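# Six arms lay a framed panel onto sawhorses

## Task

Put the framed panel down so it rests on the sawhorses. The arm bases are fixed at these scene-frame spots (metres), each facing the stated heading in degrees counter-clockwise from +x: arm1 x=-0.40 y=+1.01 z=+0.85 facing -89; arm2 x=+0.33 y=+0.99 z=+0.82 facing -94; arm3 x=-0.31 y=-1.00 z=+0.84 facing +90; arm4 x=+0.41 y=-1.02 z=+0.89 facing +84; arm5 x=+1.48 y=+0.03 z=+0.50 facing +177; arm6 x=-1.48 y=-0.06 z=+0.46 facing +1. When finished, open the grippers and withdraw the arms. The panel must stay on the sawhorses by itself; if a robot is still holding it in place at the end, the goal is not met.

## Robot and tools

Robots: six identical i2rt Big YAM arms named arm1 to arm6. Each has six joints, a two-finger gripper and a wrist camera. There is also a fixed room camera, cam_high. The hand reaches roughly 1.0 m out from the joint 1 axis when fully extended. arm1 and arm2 sit on the +y side facing toward -y. arm3 and arm4 sit on the -y side facing toward +y. arm5 is at +x facing -x, and arm6 is at -x facing +x.

Frame: one shared scene frame with its origin on the floor and +z up. The hand point is midway between the fingertips. The hand's z axis runs along the fingers, and the fingers open and close along its y axis. No pose is printed for the robot feet.

Tool execute_actions: arguments are actions and cameras. actions is a list holding exactly one action, or it is empty (empty only returns the state and images). The action is an object keyed by robot name. Each robot entry takes one key, joints, which maps joint names to absolute targets. These are not offsets. Every arm has its own entry; there is no combined list. Joint names, units and ranges:
- joint1_rad: -2.879 to 2.879, done within ±0.045. Base yaw, positive counter-clockwise seen from above. At 0 the arm extends along the direction its foot faces.
- joint2_rad: 0 to 3.141, ±0.14. Shoulder. At 0 the upper arm lies roughly level pointing backward; larger values raise it and then bring it forward.
- joint3_rad: 0 to 3.019, ±0.09. Elbow. At 0 it is folded; larger values open it.
- joint4_rad: -1.692 to 1.57, ±0.055. Hand pitch; positive tilts the fingers up.
- joint5_rad: -1.57 to 1.57, ±0.03. Sideways hand swing; positive goes to the arm's right.
- joint6_rad: -2.094 to 2.094, ±0.035. Hand roll; positive is clockwise viewed from behind the hand.
- gripper_m: 0 to 0.093 m, ±0.003. This is the fingertip gap. The squeeze is limited to about 50 to 62 N per pad.

All motions in an action start together but may finish at different times. Joints run at different speeds, so the hand can sweep a wide path. An action lasts at most 15 s. Any joint or robot you leave out may keep pushing toward its previous target. An unknown key or an out-of-range value rejects the whole call, and nothing moves.

cameras is a list of names: arm1_cam_wrist to arm6_cam_wrist, cam_high, or all. If it is omitted, null or ["all"], you get every camera; [] gives none. The result carries one image per requested camera, ordered as in the pictures line, all taken at the end of the call. Each wrist camera sits on top of the hand looking toward the fingertips. All images are 504x504.

Tool wait: seconds, 0 to 10. It sends no new command and returns the state and images. Tool zoom_image: camera plus region [x0,y0,x1,y1] in pixels of that camera's most recent full image, with the origin at the top-left and at most 504x504. Tool finished_scene: scene (1 or 2). It ends the scene permanently and reports success; the next scene's task arrives in its result. If you resume from a summary, start with an empty execute_actions to learn the current scene and task.

Result lines: joint_positions reports where each joint is. joint_status reports how each commanded motion of the last accepted action ended:
- off_target: the joint stopped short and may still be pushing.
- contact_stop or time_out: the joint now holds where it stopped. After time_out it may keep a nearby target and keep pushing; on_its_own will name it.
- not_followed: a self/inter-arm clearance check withheld that arm's targets. This comes with a "joint command not followed" line and usually a cause: line. The gripper still acts. Withheld targets may be retried with later actions.
- limit_stop_at_motor_heat: see the heat notes below.
If a result reports a stop, the remaining execute_actions, wait and finished_scene calls in that reply are skipped. on_its_own lists what was not commanded this call; "held at" gives the joint's held target, not its position. To relieve a pushing joint, send its reported position back as its target. A very small change of target may produce no motion. A joint carrying a load slowly sags.

Hazards: the arms do not halt on contact and can push hard. A hard squeeze between two robots fails and ends the run, and a hard hit may do the same. The clearance check can react too late and ignores fingers, gripper housings and wrist cameras. No line reports robot-robot contact. An object touching a robot does not count as a collision. Never knock anything out of the work area or onto the floor; that fails the task. Loose objects may occasionally get a brief push from outside.

Motor heat: carrying a load heats the motors, including while you are thinking. A MOTOR HOT warning appears from 85 °C. At 100 °C that arm, gripper included, goes limp and falls (an OVER-TEMPERATURE FAULT, which counts as a stop). If its keys show limit_stop_at_motor_heat, send the targets again. Some heat carries over into the next scene.

Timing: the simulation keeps running while you think, with the robots holding their last command. Finish by releasing the panel onto the sawhorses so it rests there without support, then open the grippers, move the arms clear, and only then call finished_scene.

Each tool is called by a JSON object that holds its "api" and its "payload", one argument or row to a line.

## Session

I'll start by looking at the current state of the scene.

{"api": "execute_actions", "payload": {
  "actions": []
}}

Scene clock: 0.00 s.
arm1.joint_positions: joint1_rad=+0.120 joint2_rad=+0.535 joint3_rad=+1.371 joint4_rad=-1.545 joint5_rad=+0.166 joint6_rad=-0.479 gripper_m=+0.095
arm1.joint_status: not commanded
arm1.hand: x=-0.4100 y=+0.8343 z=+1.3587 quat_wxyz=(-0.183, -0.446, -0.790, +0.379) (m; scene frame)
arm2.joint_positions: joint1_rad=-0.154 joint2_rad=+0.575 joint3_rad=+1.443 joint4_rad=-1.216 joint5_rad=-0.190 joint6_rad=+0.427 gripper_m=+0.095
arm2.joint_status: not commanded
arm2.hand: x=+0.3188 y=+0.7711 z=+1.4184 quat_wxyz=(-0.492, -0.706, -0.412, +0.300) (m; scene frame)
arm3.joint_positions: joint1_rad=+0.182 joint2_rad=+0.486 joint3_rad=+1.461 joint4_rad=-1.178 joint5_rad=+0.179 joint6_rad=+0.270 gripper_m=+0.095
arm3.joint_status: not commanded
arm3.hand: x=-0.3076 y=-0.8159 z=+1.4677 quat_wxyz=(-0.387, +0.481, -0.613, -0.493) (m; scene frame)
arm4.joint_positions: joint1_rad=-0.129 joint2_rad=+0.460 joint3_rad=+1.399 joint4_rad=-1.281 joint5_rad=-0.213 joint6_rad=+0.129 gripper_m=+0.094
arm4.joint_status: not commanded
arm4.hand: x=+0.4121 y=-0.8553 z=+1.4767 quat_wxyz=(-0.372, +0.508, -0.634, -0.450) (m; scene frame)
arm5.joint_positions: joint1_rad=+0.335 joint2_rad=+0.621 joint3_rad=+1.375 joint4_rad=-1.334 joint5_rad=+0.203 joint6_rad=-0.426 gripper_m=+0.094
arm5.joint_status: not commanded
arm5.hand: x=+1.2357 y=+0.0018 z=+1.0356 quat_wxyz=(-0.121, +0.839, +0.262, -0.462) (m; scene frame)
arm6.joint_positions: joint1_rad=+0.398 joint2_rad=+0.624 joint3_rad=+1.387 joint4_rad=-1.157 joint5_rad=-0.123 joint6_rad=-0.346 gripper_m=+0.094
arm6.joint_status: not commanded
arm6.hand: x=-1.2474 y=+0.0718 z=+1.0400 quat_wxyz=(-0.549, +0.343, -0.759, -0.066) (m; scene frame)
pictures: arm1_cam_wrist, arm2_cam_wrist, arm3_cam_wrist, arm4_cam_wrist, arm5_cam_wrist, arm6_cam_wrist, cam_high
Images, in order (width x height): arm1_cam_wrist 504x504, arm2_cam_wrist 504x504, arm3_cam_wrist 504x504, arm4_cam_wrist 504x504, arm5_cam_wrist 504x504, arm6_cam_wrist 504x504, cam_high 504x504.

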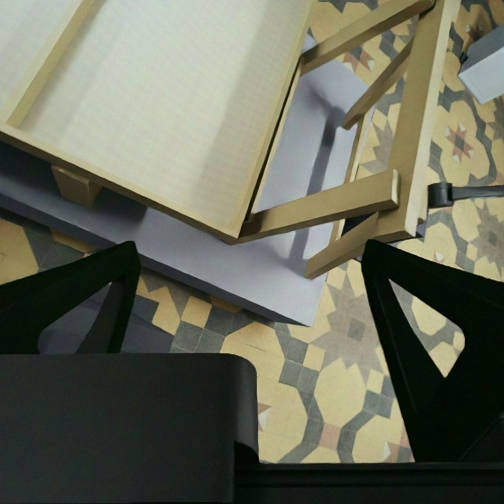

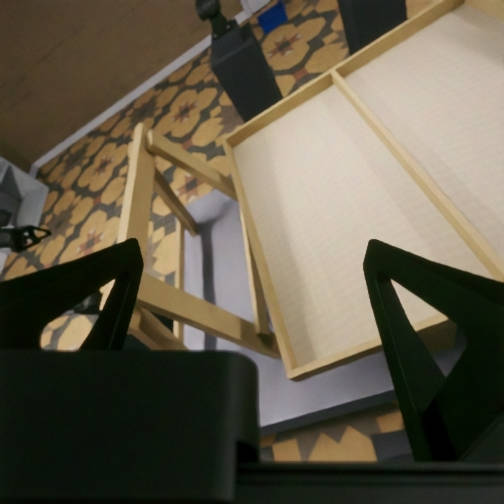

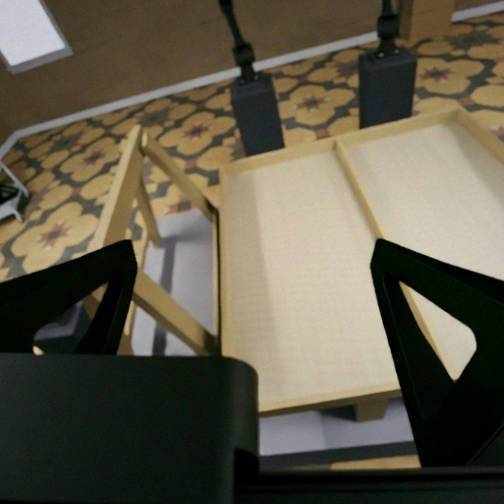

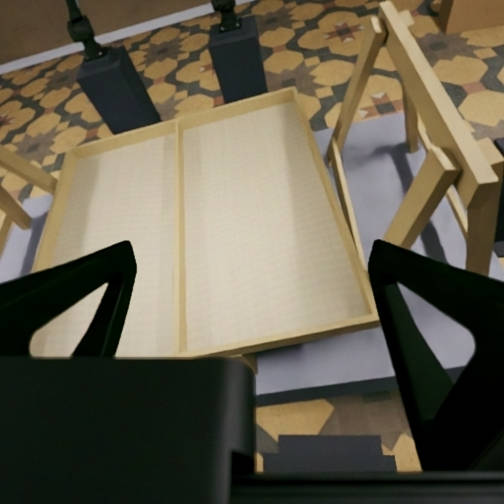

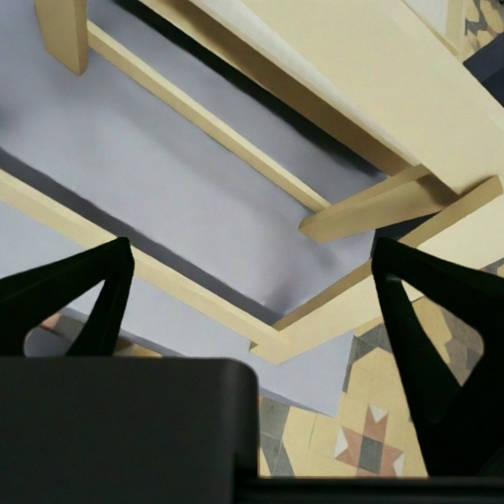

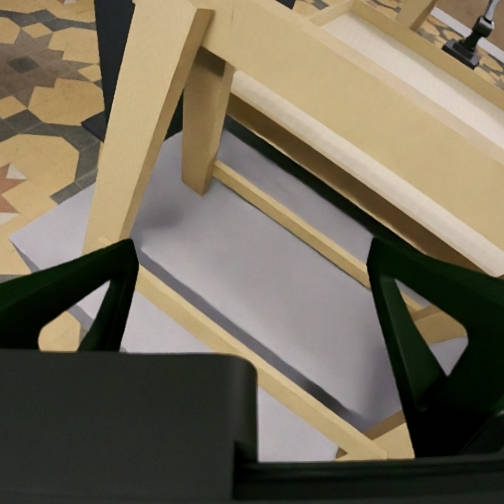

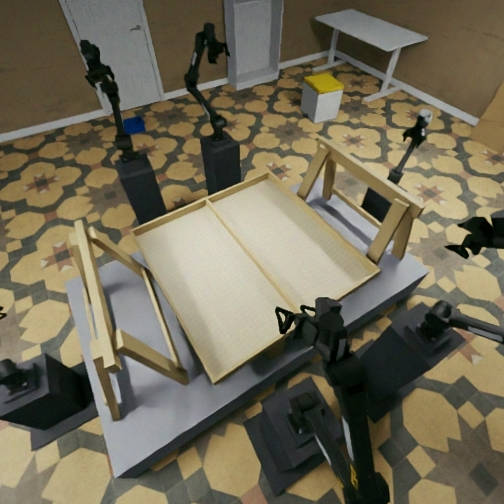

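{"api": "zoom_image", "payload": {
  "camera": "cam_high",
  "region": [50, 120, 450, 480]
}}

{"api": "zoom_image", "payload": {
  "camera": "arm1_cam_wrist",
  "region": [0, 0, 504, 340]
}}

Region (50, 120, 450, 480) of cam_high's 504x504 image, scaled by 1.260, with more detail than that image has; it fills the top 454 rows of this view, and the rest is white.

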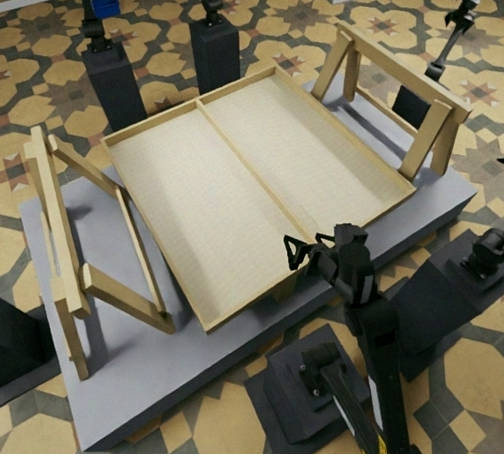

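Region (0, 0, 504, 340) of arm1_cam_wrist's 504x504 image, scaled by 1.000; it fills the top 340 rows of this view, and the rest is white.

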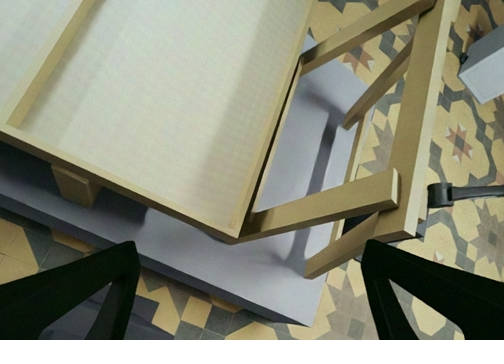

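{"api": "zoom_image", "payload": {
  "camera": "arm4_cam_wrist",
  "region": [0, 0, 336, 200]
}}

{"api": "zoom_image", "payload": {
  "camera": "arm3_cam_wrist",
  "region": [168, 0, 504, 200]
}}

{"api": "zoom_image", "payload": {
  "camera": "arm4_cam_wrist",
  "region": [168, 200, 504, 450]
}}

Region (0, 0, 336, 200) of arm4_cam_wrist's 504x504 image, scaled by 1.500, with more detail than that image has; it fills the top 300 rows of this view, and the rest is white.

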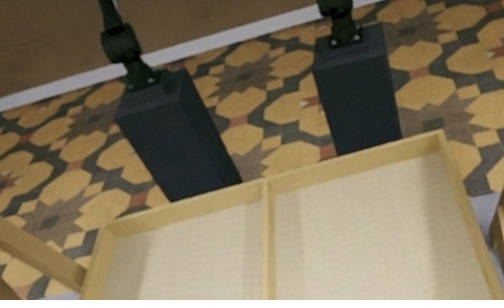

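Region (168, 0, 504, 200) of arm3_cam_wrist's 504x504 image, scaled by 1.500, with more detail than that image has; it fills the top 300 rows of this view, and the rest is white.

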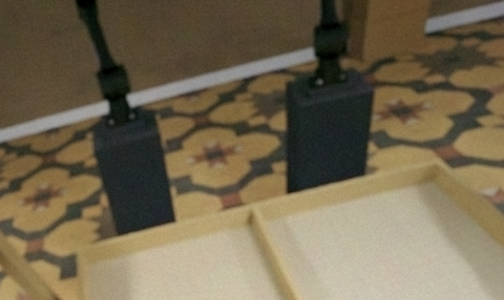

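Region (168, 200, 504, 450) of arm4_cam_wrist's 504x504 image, scaled by 1.500, with more detail than that image has; it fills the top 375 rows of this view, and the rest is white.

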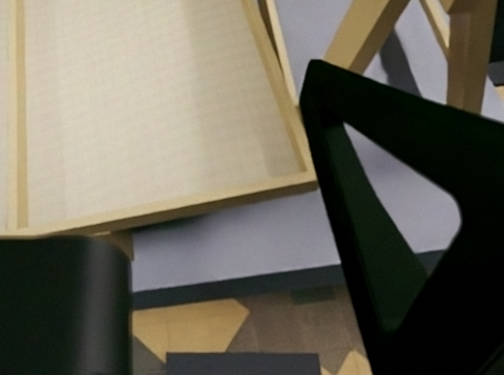

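{"api": "execute_actions", "payload": {
  "actions": [
    {"arm1": {"joints": {"joint1_rad": 0.0, "joint2_rad": 1.6, "joint3_rad": 1.2, "joint4_rad": -1.17, "joint5_rad": 0.0, "joint6_rad": -1.57}}, "arm2": {"joints": {"joint1_rad": 0.07, "joint2_rad": 2.0, "joint3_rad": 1.1, "joint4_rad": -0.67, "joint5_rad": 0.0, "joint6_rad": 1.57}}, "arm3": {"joints": {"joint1_rad": 0.0, "joint2_rad": 1.85, "joint3_rad": 0.85, "joint4_rad": -0.57, "joint5_rad": 0.0, "joint6_rad": 1.57}}, "arm4": {"joints": {"joint1_rad": 0.1, "joint2_rad": 2.2, "joint3_rad": 0.9, "joint4_rad": -0.27, "joint5_rad": 0.0, "joint6_rad": 1.57}}, "arm5": {"joints": {"joint1_rad": 0.05, "joint2_rad": 0.9, "joint3_rad": 0.5, "joint4_rad": -0.9, "joint5_rad": 0.0, "joint6_rad": 0.0}}, "arm6": {"joints": {"joint1_rad": 0.0, "joint2_rad": 1.0, "joint3_rad": 0.6, "joint4_rad": -1.2, "joint5_rad": 0.0, "joint6_rad": 0.0}}}
  ]
}}

Scene clock: 14.63 s.
arm1.joint_positions: joint1_rad=+0.005 joint2_rad=+1.589 joint3_rad=+1.192 joint4_rad=-1.183 joint5_rad=+0.002 joint6_rad=-1.562 gripper_m=+0.095
arm1.joint_status: all done
arm1.hand: x=-0.3899 y=+0.5630 z=+0.9652 quat_wxyz=(-0.004, +0.010, -1.000, -0.006) (m; scene frame)
arm2.joint_positions: joint1_rad=+0.067 joint2_rad=+1.995 joint3_rad=+1.098 joint4_rad=-0.679 joint5_rad=-0.002 joint6_rad=+1.560 gripper_m=+0.095
arm2.joint_status: all done
arm2.hand: x=+0.3343 y=+0.5134 z=+0.7192 quat_wxyz=(+0.003, -1.000, -0.005, -0.001) (m; scene frame)
arm3.joint_positions: joint1_rad=+0.013 joint2_rad=+1.849 joint3_rad=+0.845 joint4_rad=-0.580 joint5_rad=+0.003 joint6_rad=+1.557 gripper_m=+0.095
arm3.joint_status: all done
arm3.hand: x=-0.3150 y=-0.6083 z=+0.7378 quat_wxyz=(+0.001, +0.013, -1.000, +0.014) (m; scene frame)
arm4.joint_positions: joint1_rad=+0.096 joint2_rad=+2.209 joint3_rad=+0.900 joint4_rad=-0.278 joint5_rad=-0.002 joint6_rad=+1.559 gripper_m=+0.094
arm4.joint_status: all done
arm4.hand: x=+0.4131 y=-0.6211 z=+0.6716 quat_wxyz=(+0.002, -0.003, -1.000, +0.003) (m; scene frame)
arm5.joint_positions: joint1_rad=+0.050 joint2_rad=+0.909 joint3_rad=+0.504 joint4_rad=-0.917 joint5_rad=+0.003 joint6_rad=-0.014 gripper_m=+0.094
arm5.joint_status: all done
arm5.hand: x=+1.2199 y=+0.0350 z=+0.5831 quat_wxyz=(-0.002, +0.993, +0.009, -0.120) (m; scene frame)
arm6.joint_positions: joint1_rad=-0.002 joint2_rad=+1.017 joint3_rad=+0.597 joint4_rad=-1.190 joint5_rad=-0.001 joint6_rad=-0.011 gripper_m=+0.094
arm6.joint_status: all done
arm6.hand: x=-1.2555 y=-0.0526 z=+0.5511 quat_wxyz=(+0.021, +0.013, -1.000, +0.005) (m; scene frame)
pictures: arm1_cam_wrist, arm2_cam_wrist, arm3_cam_wrist, arm4_cam_wrist, arm5_cam_wrist, arm6_cam_wrist, cam_high
Images, in order (width x height): arm1_cam_wrist 504x504, arm2_cam_wrist 504x504, arm3_cam_wrist 504x504, arm4_cam_wrist 504x504, arm5_cam_wrist 504x504, arm6_cam_wrist 504x504, cam_high 504x504.

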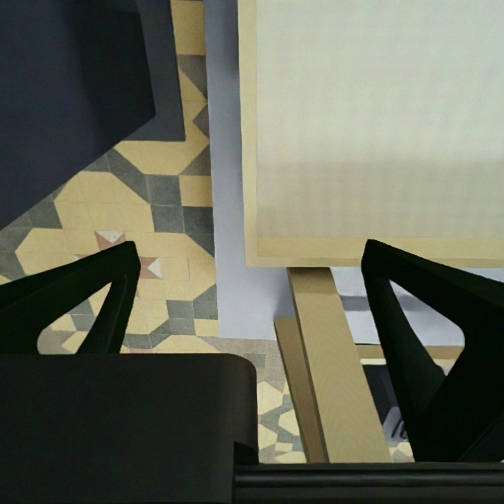

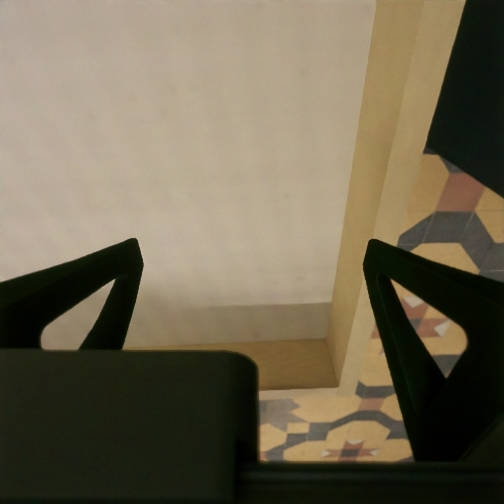

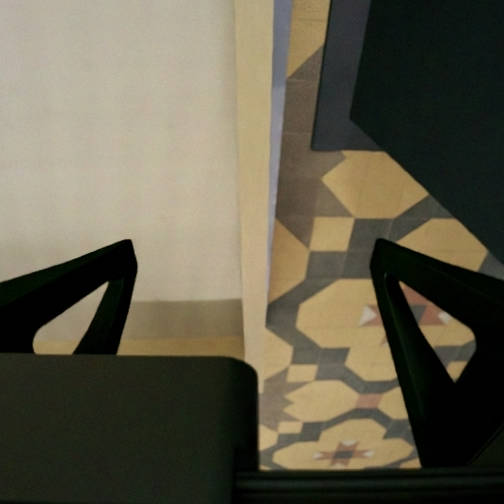

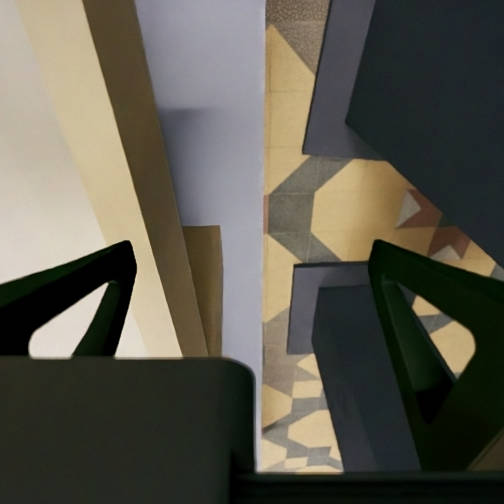

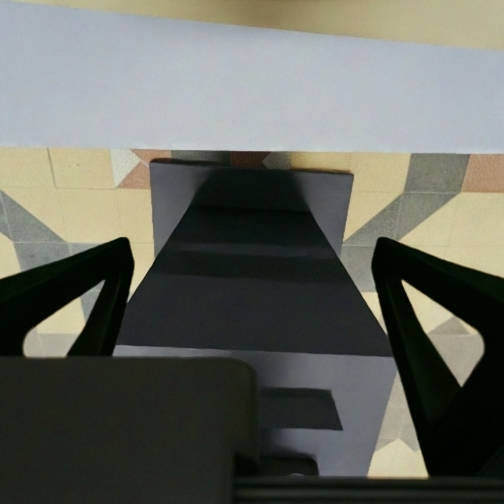

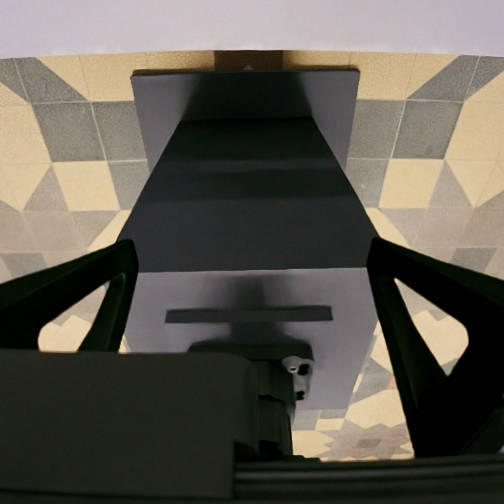

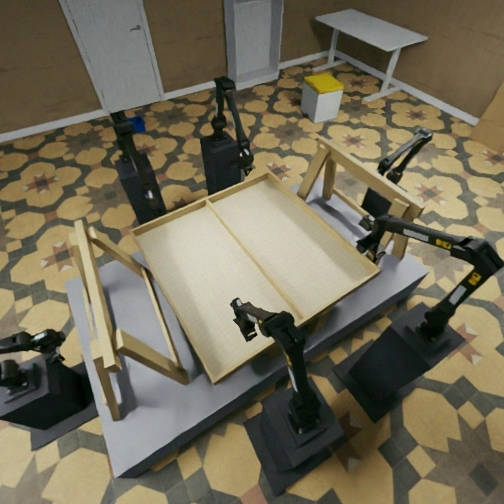

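{"api": "zoom_image", "payload": {
  "camera": "arm1_cam_wrist",
  "region": [190, 0, 330, 140]
}}

{"api": "zoom_image", "payload": {
  "camera": "arm1_cam_wrist",
  "region": [200, 200, 380, 380]
}}

{"api": "zoom_image", "payload": {
  "camera": "arm2_cam_wrist",
  "region": [250, 250, 420, 420]
}}

{"api": "zoom_image", "payload": {
  "camera": "arm3_cam_wrist",
  "region": [190, 250, 340, 400]
}}

Region (190, 0, 330, 140) of arm1_cam_wrist's 504x504 image, scaled by 3.600, with more detail than that image has.

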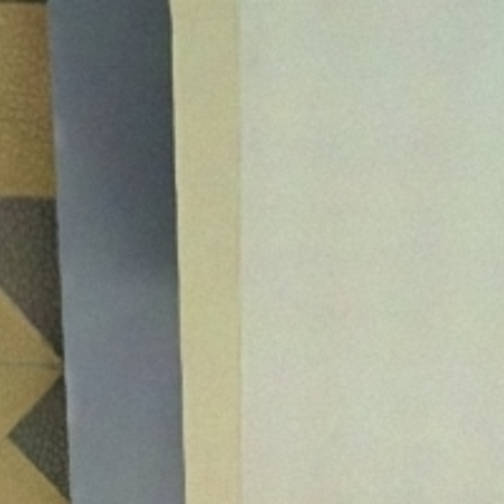

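Region (200, 200, 380, 380) of arm1_cam_wrist's 504x504 image, scaled by 2.800, with more detail than that image has.

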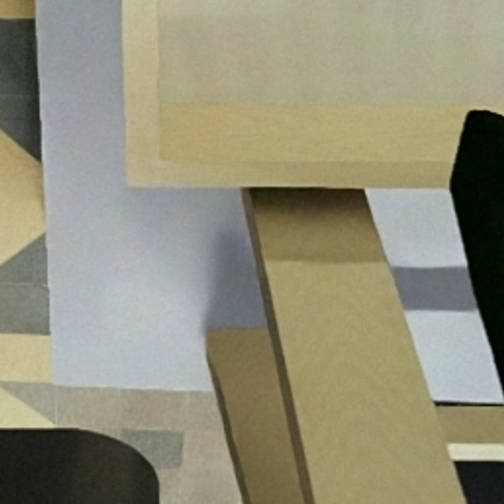

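Region (250, 250, 420, 420) of arm2_cam_wrist's 504x504 image, scaled by 2.965, with more detail than that image has.

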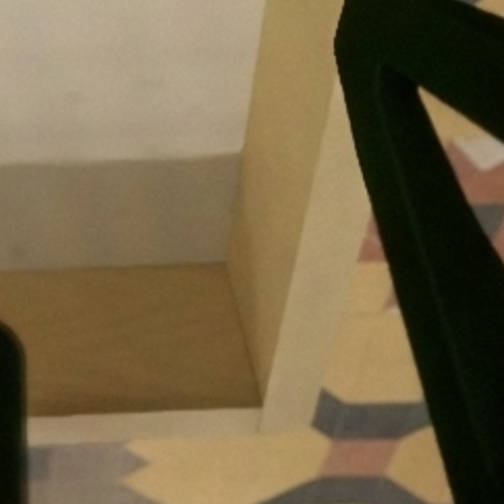

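Region (190, 250, 340, 400) of arm3_cam_wrist's 504x504 image, scaled by 3.360, with more detail than that image has.

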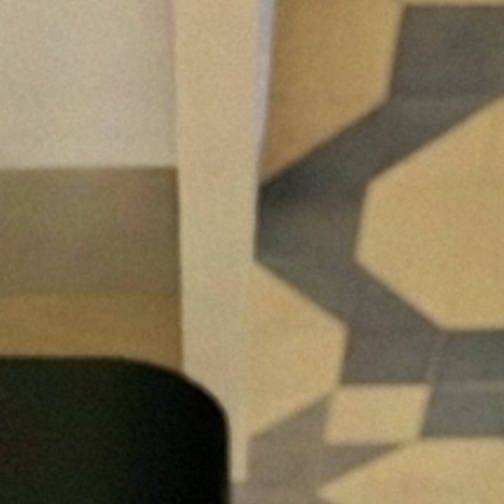

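{"api": "zoom_image", "payload": {
  "camera": "arm4_cam_wrist",
  "region": [0, 0, 280, 280]
}}

{"api": "zoom_image", "payload": {
  "camera": "arm2_cam_wrist",
  "region": [300, 0, 504, 250]
}}

{"api": "zoom_image", "payload": {
  "camera": "arm3_cam_wrist",
  "region": [190, 0, 340, 150]
}}

Region (0, 0, 280, 280) of arm4_cam_wrist's 504x504 image, scaled by 1.800, with more detail than that image has.

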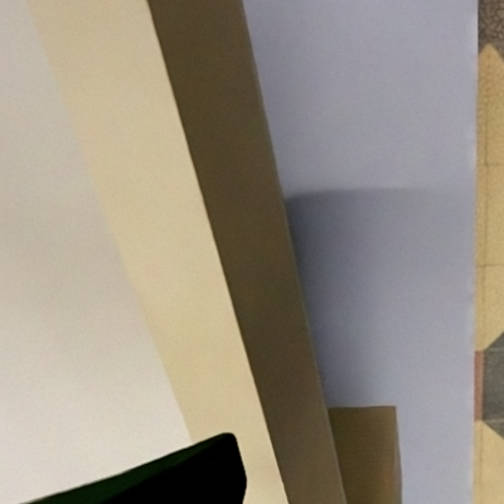

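Region (300, 0, 504, 250) of arm2_cam_wrist's 504x504 image, scaled by 2.016, with more detail than that image has; it fills the left 411 columns of this view, and the rest is white.

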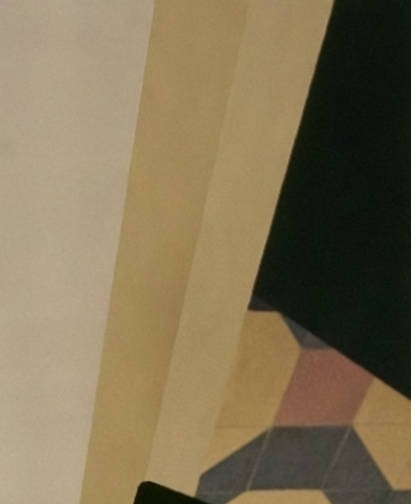

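Region (190, 0, 340, 150) of arm3_cam_wrist's 504x504 image, scaled by 3.360, with more detail than that image has.

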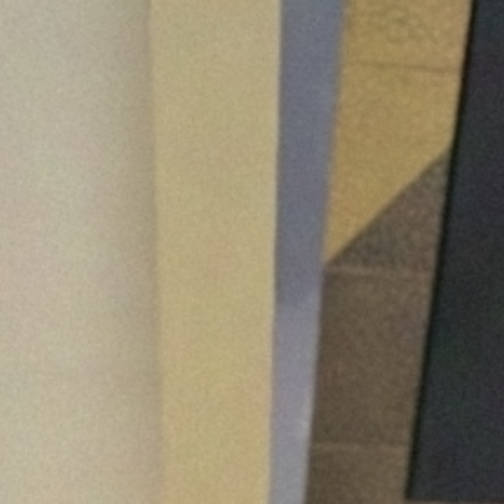

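{"api": "execute_actions", "payload": {
  "actions": [
    {"arm1": {"joints": {"joint1_rad": 0.0, "joint2_rad": 2.09, "joint3_rad": 0.99, "joint4_rad": -0.455, "joint5_rad": 0.0, "joint6_rad": -1.58}}, "arm2": {"joints": {"joint1_rad": 0.07, "joint2_rad": 1.905, "joint3_rad": 0.793, "joint4_rad": -0.44, "joint5_rad": 0.0, "joint6_rad": 1.535}}, "arm3": {"joints": {"joint1_rad": 0.0, "joint2_rad": 1.96, "joint3_rad": 0.818, "joint4_rad": -0.40, "joint5_rad": 0.0, "joint6_rad": 1.57}}, "arm4": {"joints": {"joint1_rad": 0.1, "joint2_rad": 2.22, "joint3_rad": 1.11, "joint4_rad": -0.465, "joint5_rad": 0.0, "joint6_rad": 1.515}}, "arm5": {"joints": {"joint1_rad": 0.05, "joint2_rad": 0.5, "joint3_rad": 0.15, "joint4_rad": -0.1, "joint5_rad": 0.0, "joint6_rad": 0.0}}, "arm6": {"joints": {"joint1_rad": 0.0, "joint2_rad": 0.5, "joint3_rad": 0.15, "joint4_rad": -0.1, "joint5_rad": 0.0, "joint6_rad": 0.0}}}
  ]
}}

Scene clock: 26.93 s.
arm1.joint_positions: joint1_rad=+0.005 joint2_rad=+2.086 joint3_rad=+0.977 joint4_rad=-0.471 joint5_rad=+0.002 joint6_rad=-1.572 gripper_m=+0.095
arm1.joint_status: all done
arm1.hand: x=-0.3875 y=+0.5754 z=+0.6897 quat_wxyz=(-0.004, +0.015, -1.000, -0.006) (m; scene frame)
arm2.joint_positions: joint1_rad=+0.067 joint2_rad=+1.911 joint3_rad=+0.789 joint4_rad=-0.450 joint5_rad=-0.002 joint6_rad=+1.545 gripper_m=+0.095
arm2.joint_status: all done
arm2.hand: x=+0.3344 y=+0.6124 z=+0.6910 quat_wxyz=(+0.001, -1.000, -0.012, -0.001) (m; scene frame)
arm3.joint_positions: joint1_rad=+0.013 joint2_rad=+1.961 joint3_rad=+0.819 joint4_rad=-0.411 joint5_rad=+0.003 joint6_rad=+1.558 gripper_m=+0.095
arm3.joint_status: all done
arm3.hand: x=-0.3153 y=-0.6101 z=+0.6915 quat_wxyz=(+0.001, +0.013, -1.000, -0.001) (m; scene frame)
arm4.joint_positions: joint1_rad=+0.096 joint2_rad=+2.223 joint3_rad=+1.102 joint4_rad=-0.459 joint5_rad=-0.002 joint6_rad=+1.525 gripper_m=+0.094
arm4.joint_status: all done
arm4.hand: x=+0.4144 y=-0.5486 z=+0.6935 quat_wxyz=(+0.002, +0.014, -1.000, +0.000) (m; scene frame)
arm5.joint_positions: joint1_rad=+0.050 joint2_rad=+0.505 joint3_rad=+0.155 joint4_rad=-0.122 joint5_rad=+0.003 joint6_rad=-0.014 gripper_m=+0.094
arm5.joint_status: all done
arm5.hand: x=+1.1728 y=+0.0347 z=+0.6306 quat_wxyz=(-0.004, +0.855, +0.007, -0.519) (m; scene frame)
arm6.joint_positions: joint1_rad=-0.002 joint2_rad=+0.510 joint3_rad=+0.145 joint4_rad=-0.127 joint5_rad=-0.001 joint6_rad=-0.011 gripper_m=+0.094
arm6.joint_status: all done
arm6.hand: x=-1.1766 y=-0.0510 z=+0.5864 quat_wxyz=(-0.513, +0.014, -0.858, +0.003) (m; scene frame)
pictures: arm1_cam_wrist, arm2_cam_wrist, arm3_cam_wrist, arm4_cam_wrist, arm5_cam_wrist, arm6_cam_wrist, cam_high
Images, in order (width x height): arm1_cam_wrist 504x504, arm2_cam_wrist 504x504, arm3_cam_wrist 504x504, arm4_cam_wrist 504x504, arm5_cam_wrist 504x504, arm6_cam_wrist 504x504, cam_high 504x504.

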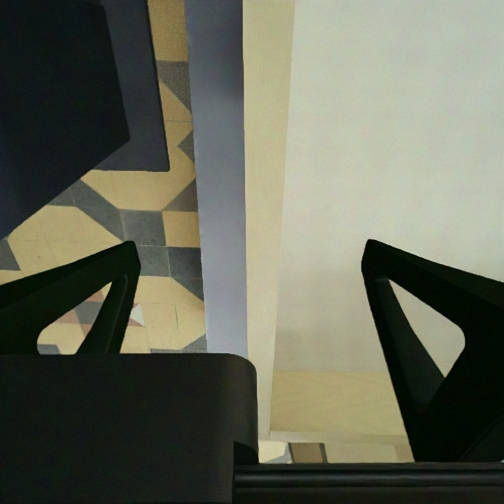

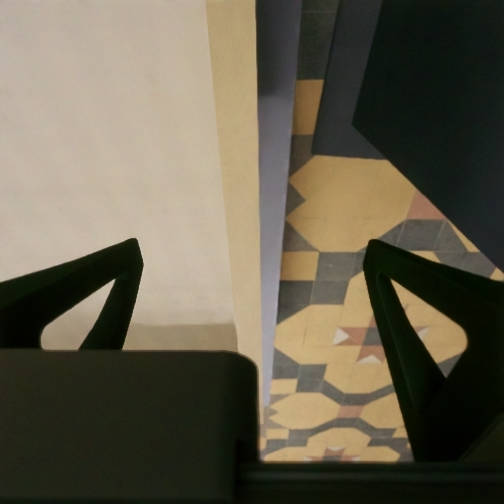

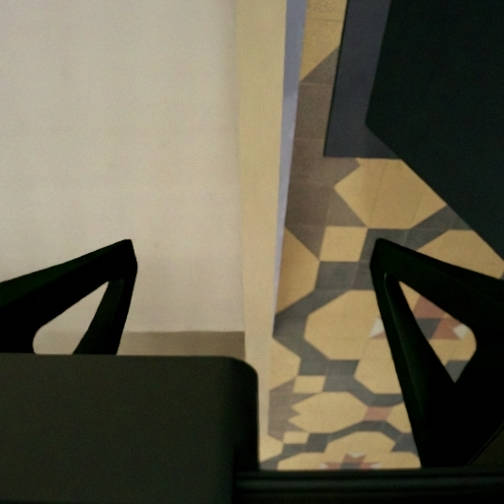

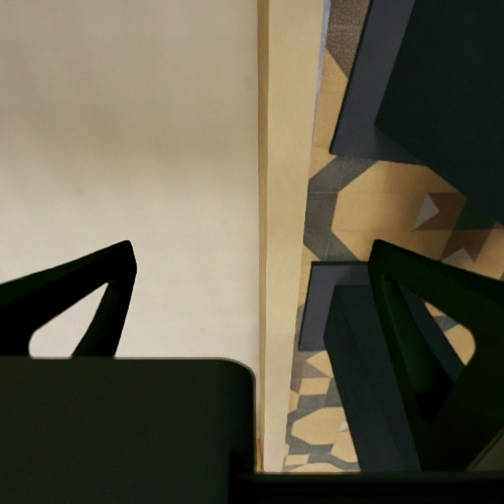

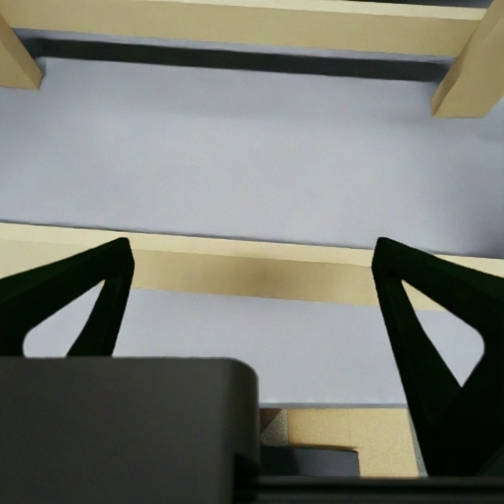

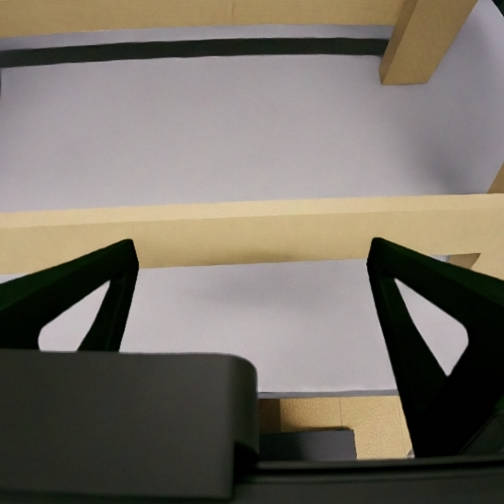

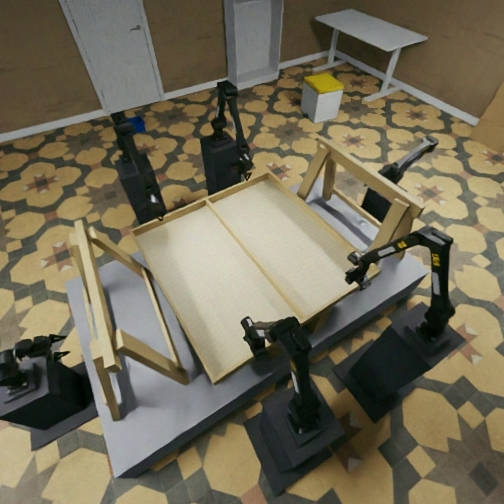

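{"api": "zoom_image", "payload": {
  "camera": "arm5_cam_wrist",
  "region": [250, 0, 504, 320]
}}

{"api": "zoom_image", "payload": {
  "camera": "cam_high",
  "region": [0, 200, 252, 490]
}}

{"api": "zoom_image", "payload": {
  "camera": "arm6_cam_wrist",
  "region": [250, 0, 504, 320]
}}

Region (250, 0, 504, 320) of arm5_cam_wrist's 504x504 image, scaled by 1.575, with more detail than that image has; it fills the left 400 columns of this view, and the rest is white.

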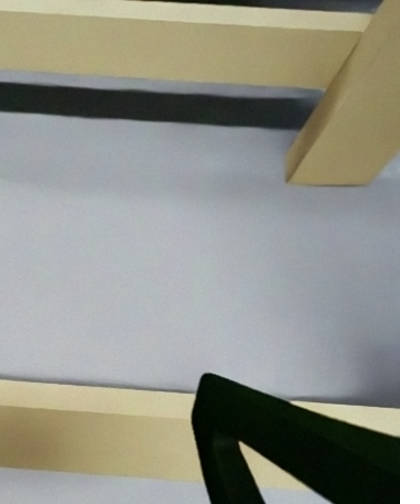

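Region (0, 200, 252, 490) of cam_high's 504x504 image, scaled by 1.738, with more detail than that image has; it fills the left 438 columns of this view, and the rest is white.

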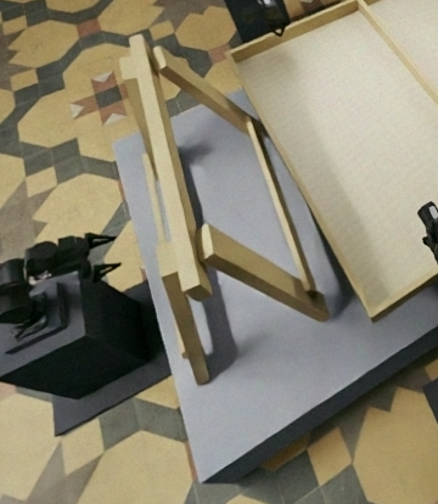

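Region (250, 0, 504, 320) of arm6_cam_wrist's 504x504 image, scaled by 1.575, with more detail than that image has; it fills the left 400 columns of this view, and the rest is white.

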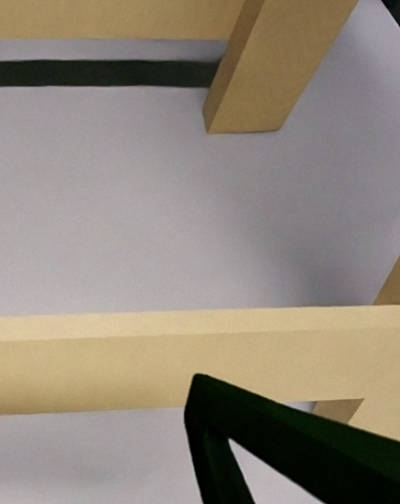

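{"api": "execute_actions", "payload": {
  "actions": [
    {"arm1": {"joints": {"joint2_rad": 2.2, "joint3_rad": 1.022, "joint4_rad": -0.368}}, "arm2": {"joints": {"joint2_rad": 2.044, "joint3_rad": 0.83, "joint4_rad": -0.341}}, "arm3": {"joints": {"joint2_rad": 2.082, "joint3_rad": 0.834, "joint4_rad": -0.292}}, "arm4": {"joints": {"joint2_rad": 2.318, "joint3_rad": 1.092, "joint4_rad": -0.34}}, "arm5": {"joints": {"joint1_rad": 0.21, "joint2_rad": 1.24, "joint3_rad": 0.61, "joint4_rad": -0.77, "joint5_rad": 0.0, "joint6_rad": 0.18}}, "arm6": {"joints": {"joint1_rad": 0.28, "joint2_rad": 1.15, "joint3_rad": 0.65, "joint4_rad": -0.9, "joint5_rad": 0.0, "joint6_rad": 0.32}}}
  ],
  "cameras": ["arm1_cam_wrist", "arm2_cam_wrist", "arm3_cam_wrist", "arm4_cam_wrist"]
}}

Scene clock: 39.07 s.
arm1.joint_positions: joint1_rad=+0.005 joint2_rad=+2.184 joint3_rad=+1.013 joint4_rad=-0.382 joint5_rad=+0.002 joint6_rad=-1.573 gripper_m=+0.095
arm1.joint_status: all done
arm1.hand: x=-0.3867 y=+0.5626 z=+0.6543 quat_wxyz=(-0.004, +0.016, -1.000, +0.007) (m; scene frame)
arm2.joint_positions: joint1_rad=+0.067 joint2_rad=+2.038 joint3_rad=+0.818 joint4_rad=-0.349 joint5_rad=-0.002 joint6_rad=+1.544 gripper_m=+0.095
arm2.joint_status: all done
arm2.hand: x=+0.3344 y=+0.6056 z=+0.6495 quat_wxyz=(+0.000, -1.000, -0.013, -0.001) (m; scene frame)
arm3.joint_positions: joint1_rad=+0.013 joint2_rad=+2.084 joint3_rad=+0.821 joint4_rad=-0.303 joint5_rad=+0.003 joint6_rad=+1.558 gripper_m=+0.095
arm3.joint_status: all done
arm3.hand: x=-0.3154 y=-0.6189 z=+0.6471 quat_wxyz=(+0.001, +0.013, -1.000, +0.005) (m; scene frame)
arm4.joint_positions: joint1_rad=+0.096 joint2_rad=+2.329 joint3_rad=+1.093 joint4_rad=-0.348 joint5_rad=-0.002 joint6_rad=+1.525 gripper_m=+0.094
arm4.joint_status: all done
arm4.hand: x=+0.4141 y=-0.5640 z=+0.6451 quat_wxyz=(+0.002, +0.014, -1.000, +0.002) (m; scene frame)
arm5.joint_positions: joint1_rad=+0.209 joint2_rad=+1.237 joint3_rad=+0.580 joint4_rad=-0.756 joint5_rad=+0.002 joint6_rad=+0.166 gripper_m=+0.094
arm5.joint_status: all done
arm5.hand: x=+1.1758 y=-0.0132 z=+0.5346 quat_wxyz=(+0.012, +0.997, -0.002, -0.073) (m; scene frame)
arm6.joint_positions: joint1_rad=+0.279 joint2_rad=+1.148 joint3_rad=+0.602 joint4_rad=-0.886 joint5_rad=+0.000 joint6_rad=+0.308 gripper_m=+0.094
arm6.joint_status: all done
arm6.hand: x=-1.1984 y=+0.0278 z=+0.5252 quat_wxyz=(-0.065, -0.006, -0.998, -0.015) (m; scene frame)
pictures: arm1_cam_wrist, arm2_cam_wrist, arm3_cam_wrist, arm4_cam_wrist
Images, in order (width x height): arm1_cam_wrist 504x504, arm2_cam_wrist 504x504, arm3_cam_wrist 504x504, arm4_cam_wrist 504x504.

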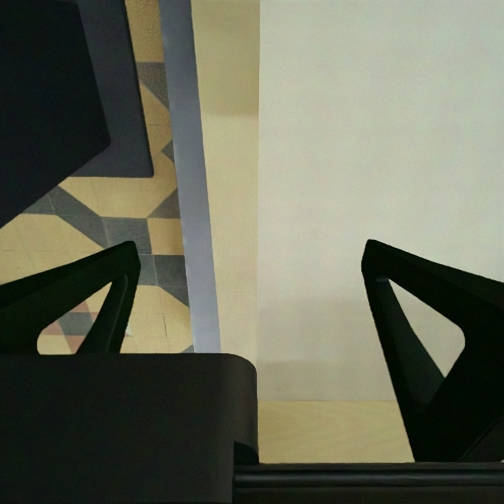

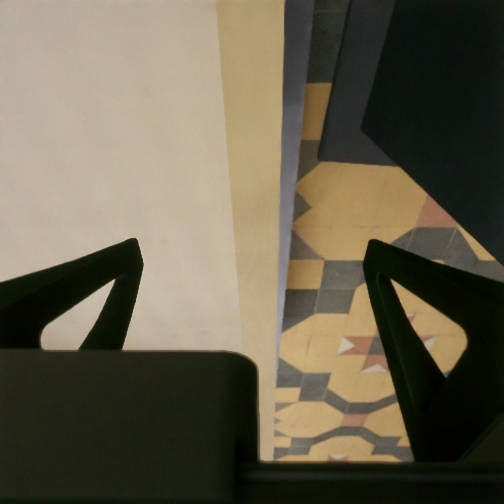

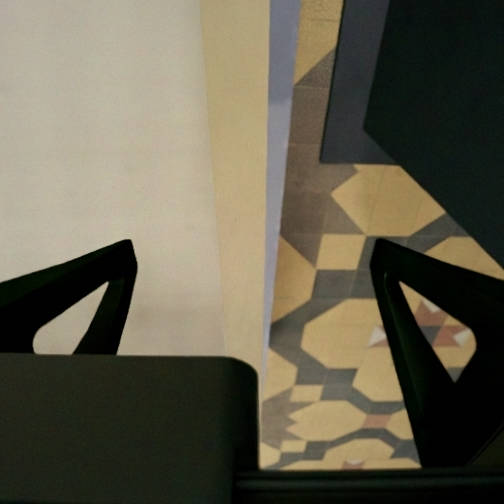

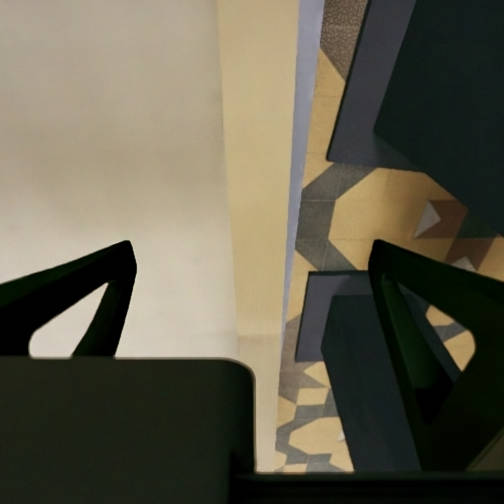

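{"api": "execute_actions", "payload": {
  "actions": [
    {"arm1": {"joints": {"joint2_rad": 2.346, "joint3_rad": 1.065, "joint4_rad": -0.277}}, "arm2": {"joints": {"joint2_rad": 2.196, "joint3_rad": 0.86, "joint4_rad": -0.22}}, "arm3": {"joints": {"joint2_rad": 2.231, "joint3_rad": 0.879, "joint4_rad": -0.178}}, "arm4": {"joints": {"joint2_rad": 2.443, "joint3_rad": 1.148, "joint4_rad": -0.26}}, "arm5": {"joints": {"joint2_rad": 1.58, "joint3_rad": 0.50, "joint4_rad": -0.50}}, "arm6": {"joints": {"joint2_rad": 1.482, "joint3_rad": 0.571, "joint4_rad": -0.67}}}
  ]
}}

Scene clock: 41.03 s.
arm1.joint_positions: joint1_rad=+0.005 joint2_rad=+2.336 joint3_rad=+1.060 joint4_rad=-0.290 joint5_rad=+0.002 joint6_rad=-1.573 gripper_m=+0.095
arm1.joint_status: all done
arm1.hand: x=-0.3862 y=+0.5658 z=+0.5962 quat_wxyz=(-0.004, +0.016, -1.000, +0.001) (m; scene frame)
arm2.joint_positions: joint1_rad=+0.067 joint2_rad=+2.192 joint3_rad=+0.854 joint4_rad=-0.228 joint5_rad=-0.002 joint6_rad=+1.544 gripper_m=+0.095
arm2.joint_status: all done
arm2.hand: x=+0.3343 y=+0.6037 z=+0.5973 quat_wxyz=(-0.001, -1.000, -0.013, -0.001) (m; scene frame)
arm3.joint_positions: joint1_rad=+0.013 joint2_rad=+2.232 joint3_rad=+0.878 joint4_rad=-0.187 joint5_rad=+0.003 joint6_rad=+1.558 gripper_m=+0.095
arm3.joint_status: all done
arm3.hand: x=-0.3159 y=-0.6059 z=+0.5986 quat_wxyz=(+0.001, +0.012, -1.000, -0.008) (m; scene frame)
arm4.joint_positions: joint1_rad=+0.096 joint2_rad=+2.454 joint3_rad=+1.140 joint4_rad=-0.265 joint5_rad=-0.002 joint6_rad=+1.524 gripper_m=+0.094
arm4.joint_status: all done
arm4.hand: x=+0.4140 y=-0.5650 z=+0.5958 quat_wxyz=(+0.002, +0.015, -1.000, +0.000) (m; scene frame)
arm5.joint_positions: joint1_rad=+0.209 joint2_rad=+1.575 joint3_rad=+0.504 joint4_rad=-0.515 joint5_rad=+0.002 joint6_rad=+0.166 gripper_m=+0.094
arm5.joint_status: all done
arm5.hand: x=+1.2084 y=-0.0080 z=+0.4284 quat_wxyz=(-0.002, +1.000, -0.002, +0.012) (m; scene frame)
arm6.joint_positions: joint1_rad=+0.279 joint2_rad=+1.480 joint3_rad=+0.569 joint4_rad=-0.686 joint5_rad=+0.000 joint6_rad=+0.309 gripper_m=+0.094
arm6.joint_status: all done
arm6.hand: x=-1.2045 y=+0.0250 z=+0.4295 quat_wxyz=(+0.014, -0.007, -1.000, +0.009) (m; scene frame)
pictures: arm1_cam_wrist, arm2_cam_wrist, arm3_cam_wrist, arm4_cam_wrist, arm5_cam_wrist, arm6_cam_wrist, cam_high
Images, in order (width x height): arm1_cam_wrist 504x504, arm2_cam_wrist 504x504, arm3_cam_wrist 504x504, arm4_cam_wrist 504x504, arm5_cam_wrist 504x504, arm6_cam_wrist 504x504, cam_high 504x504.

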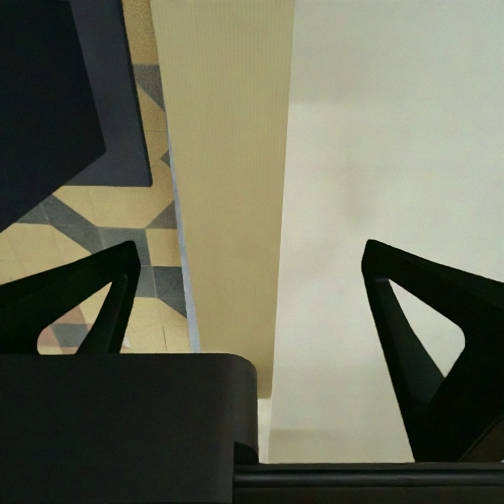

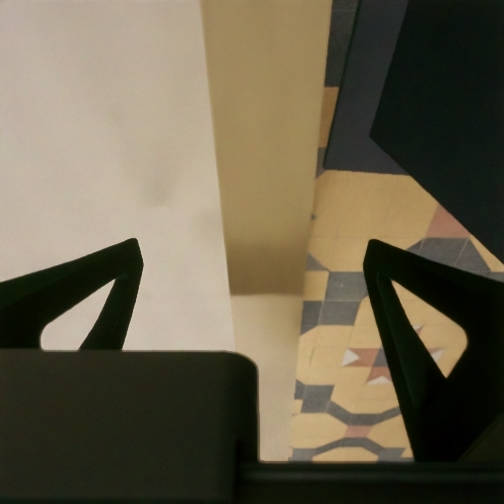

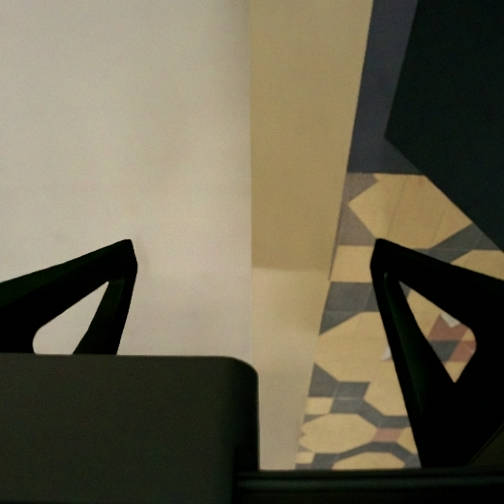

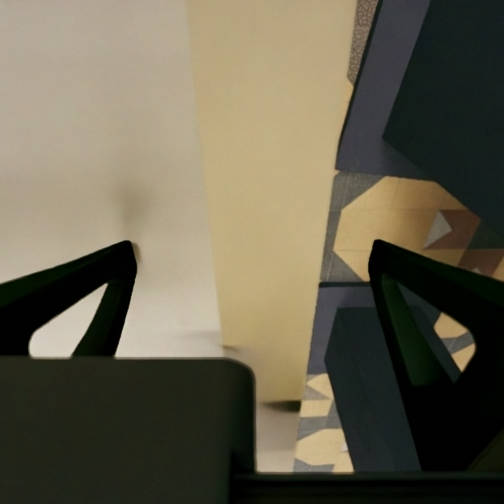

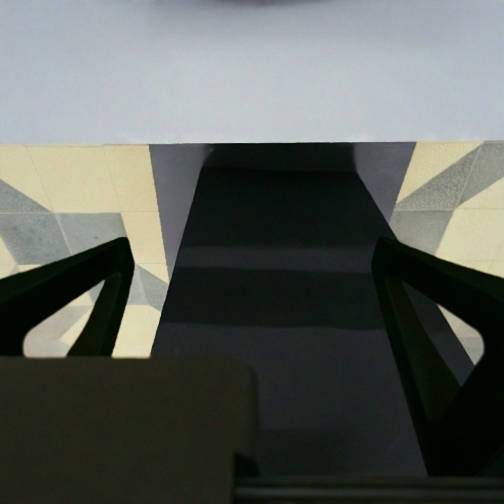

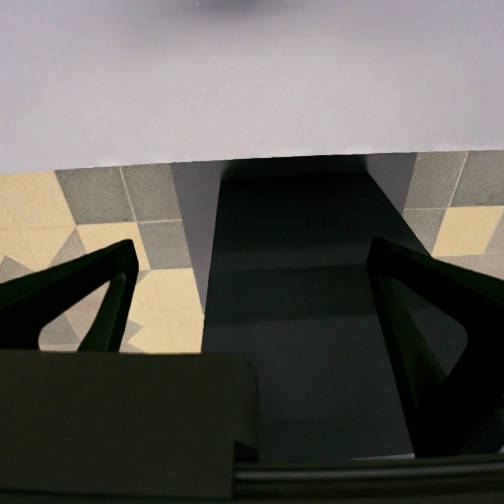

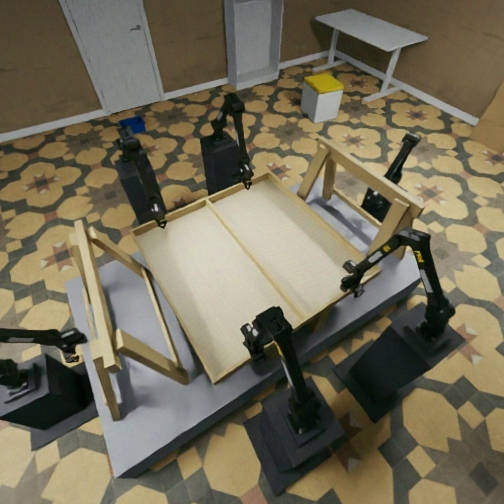

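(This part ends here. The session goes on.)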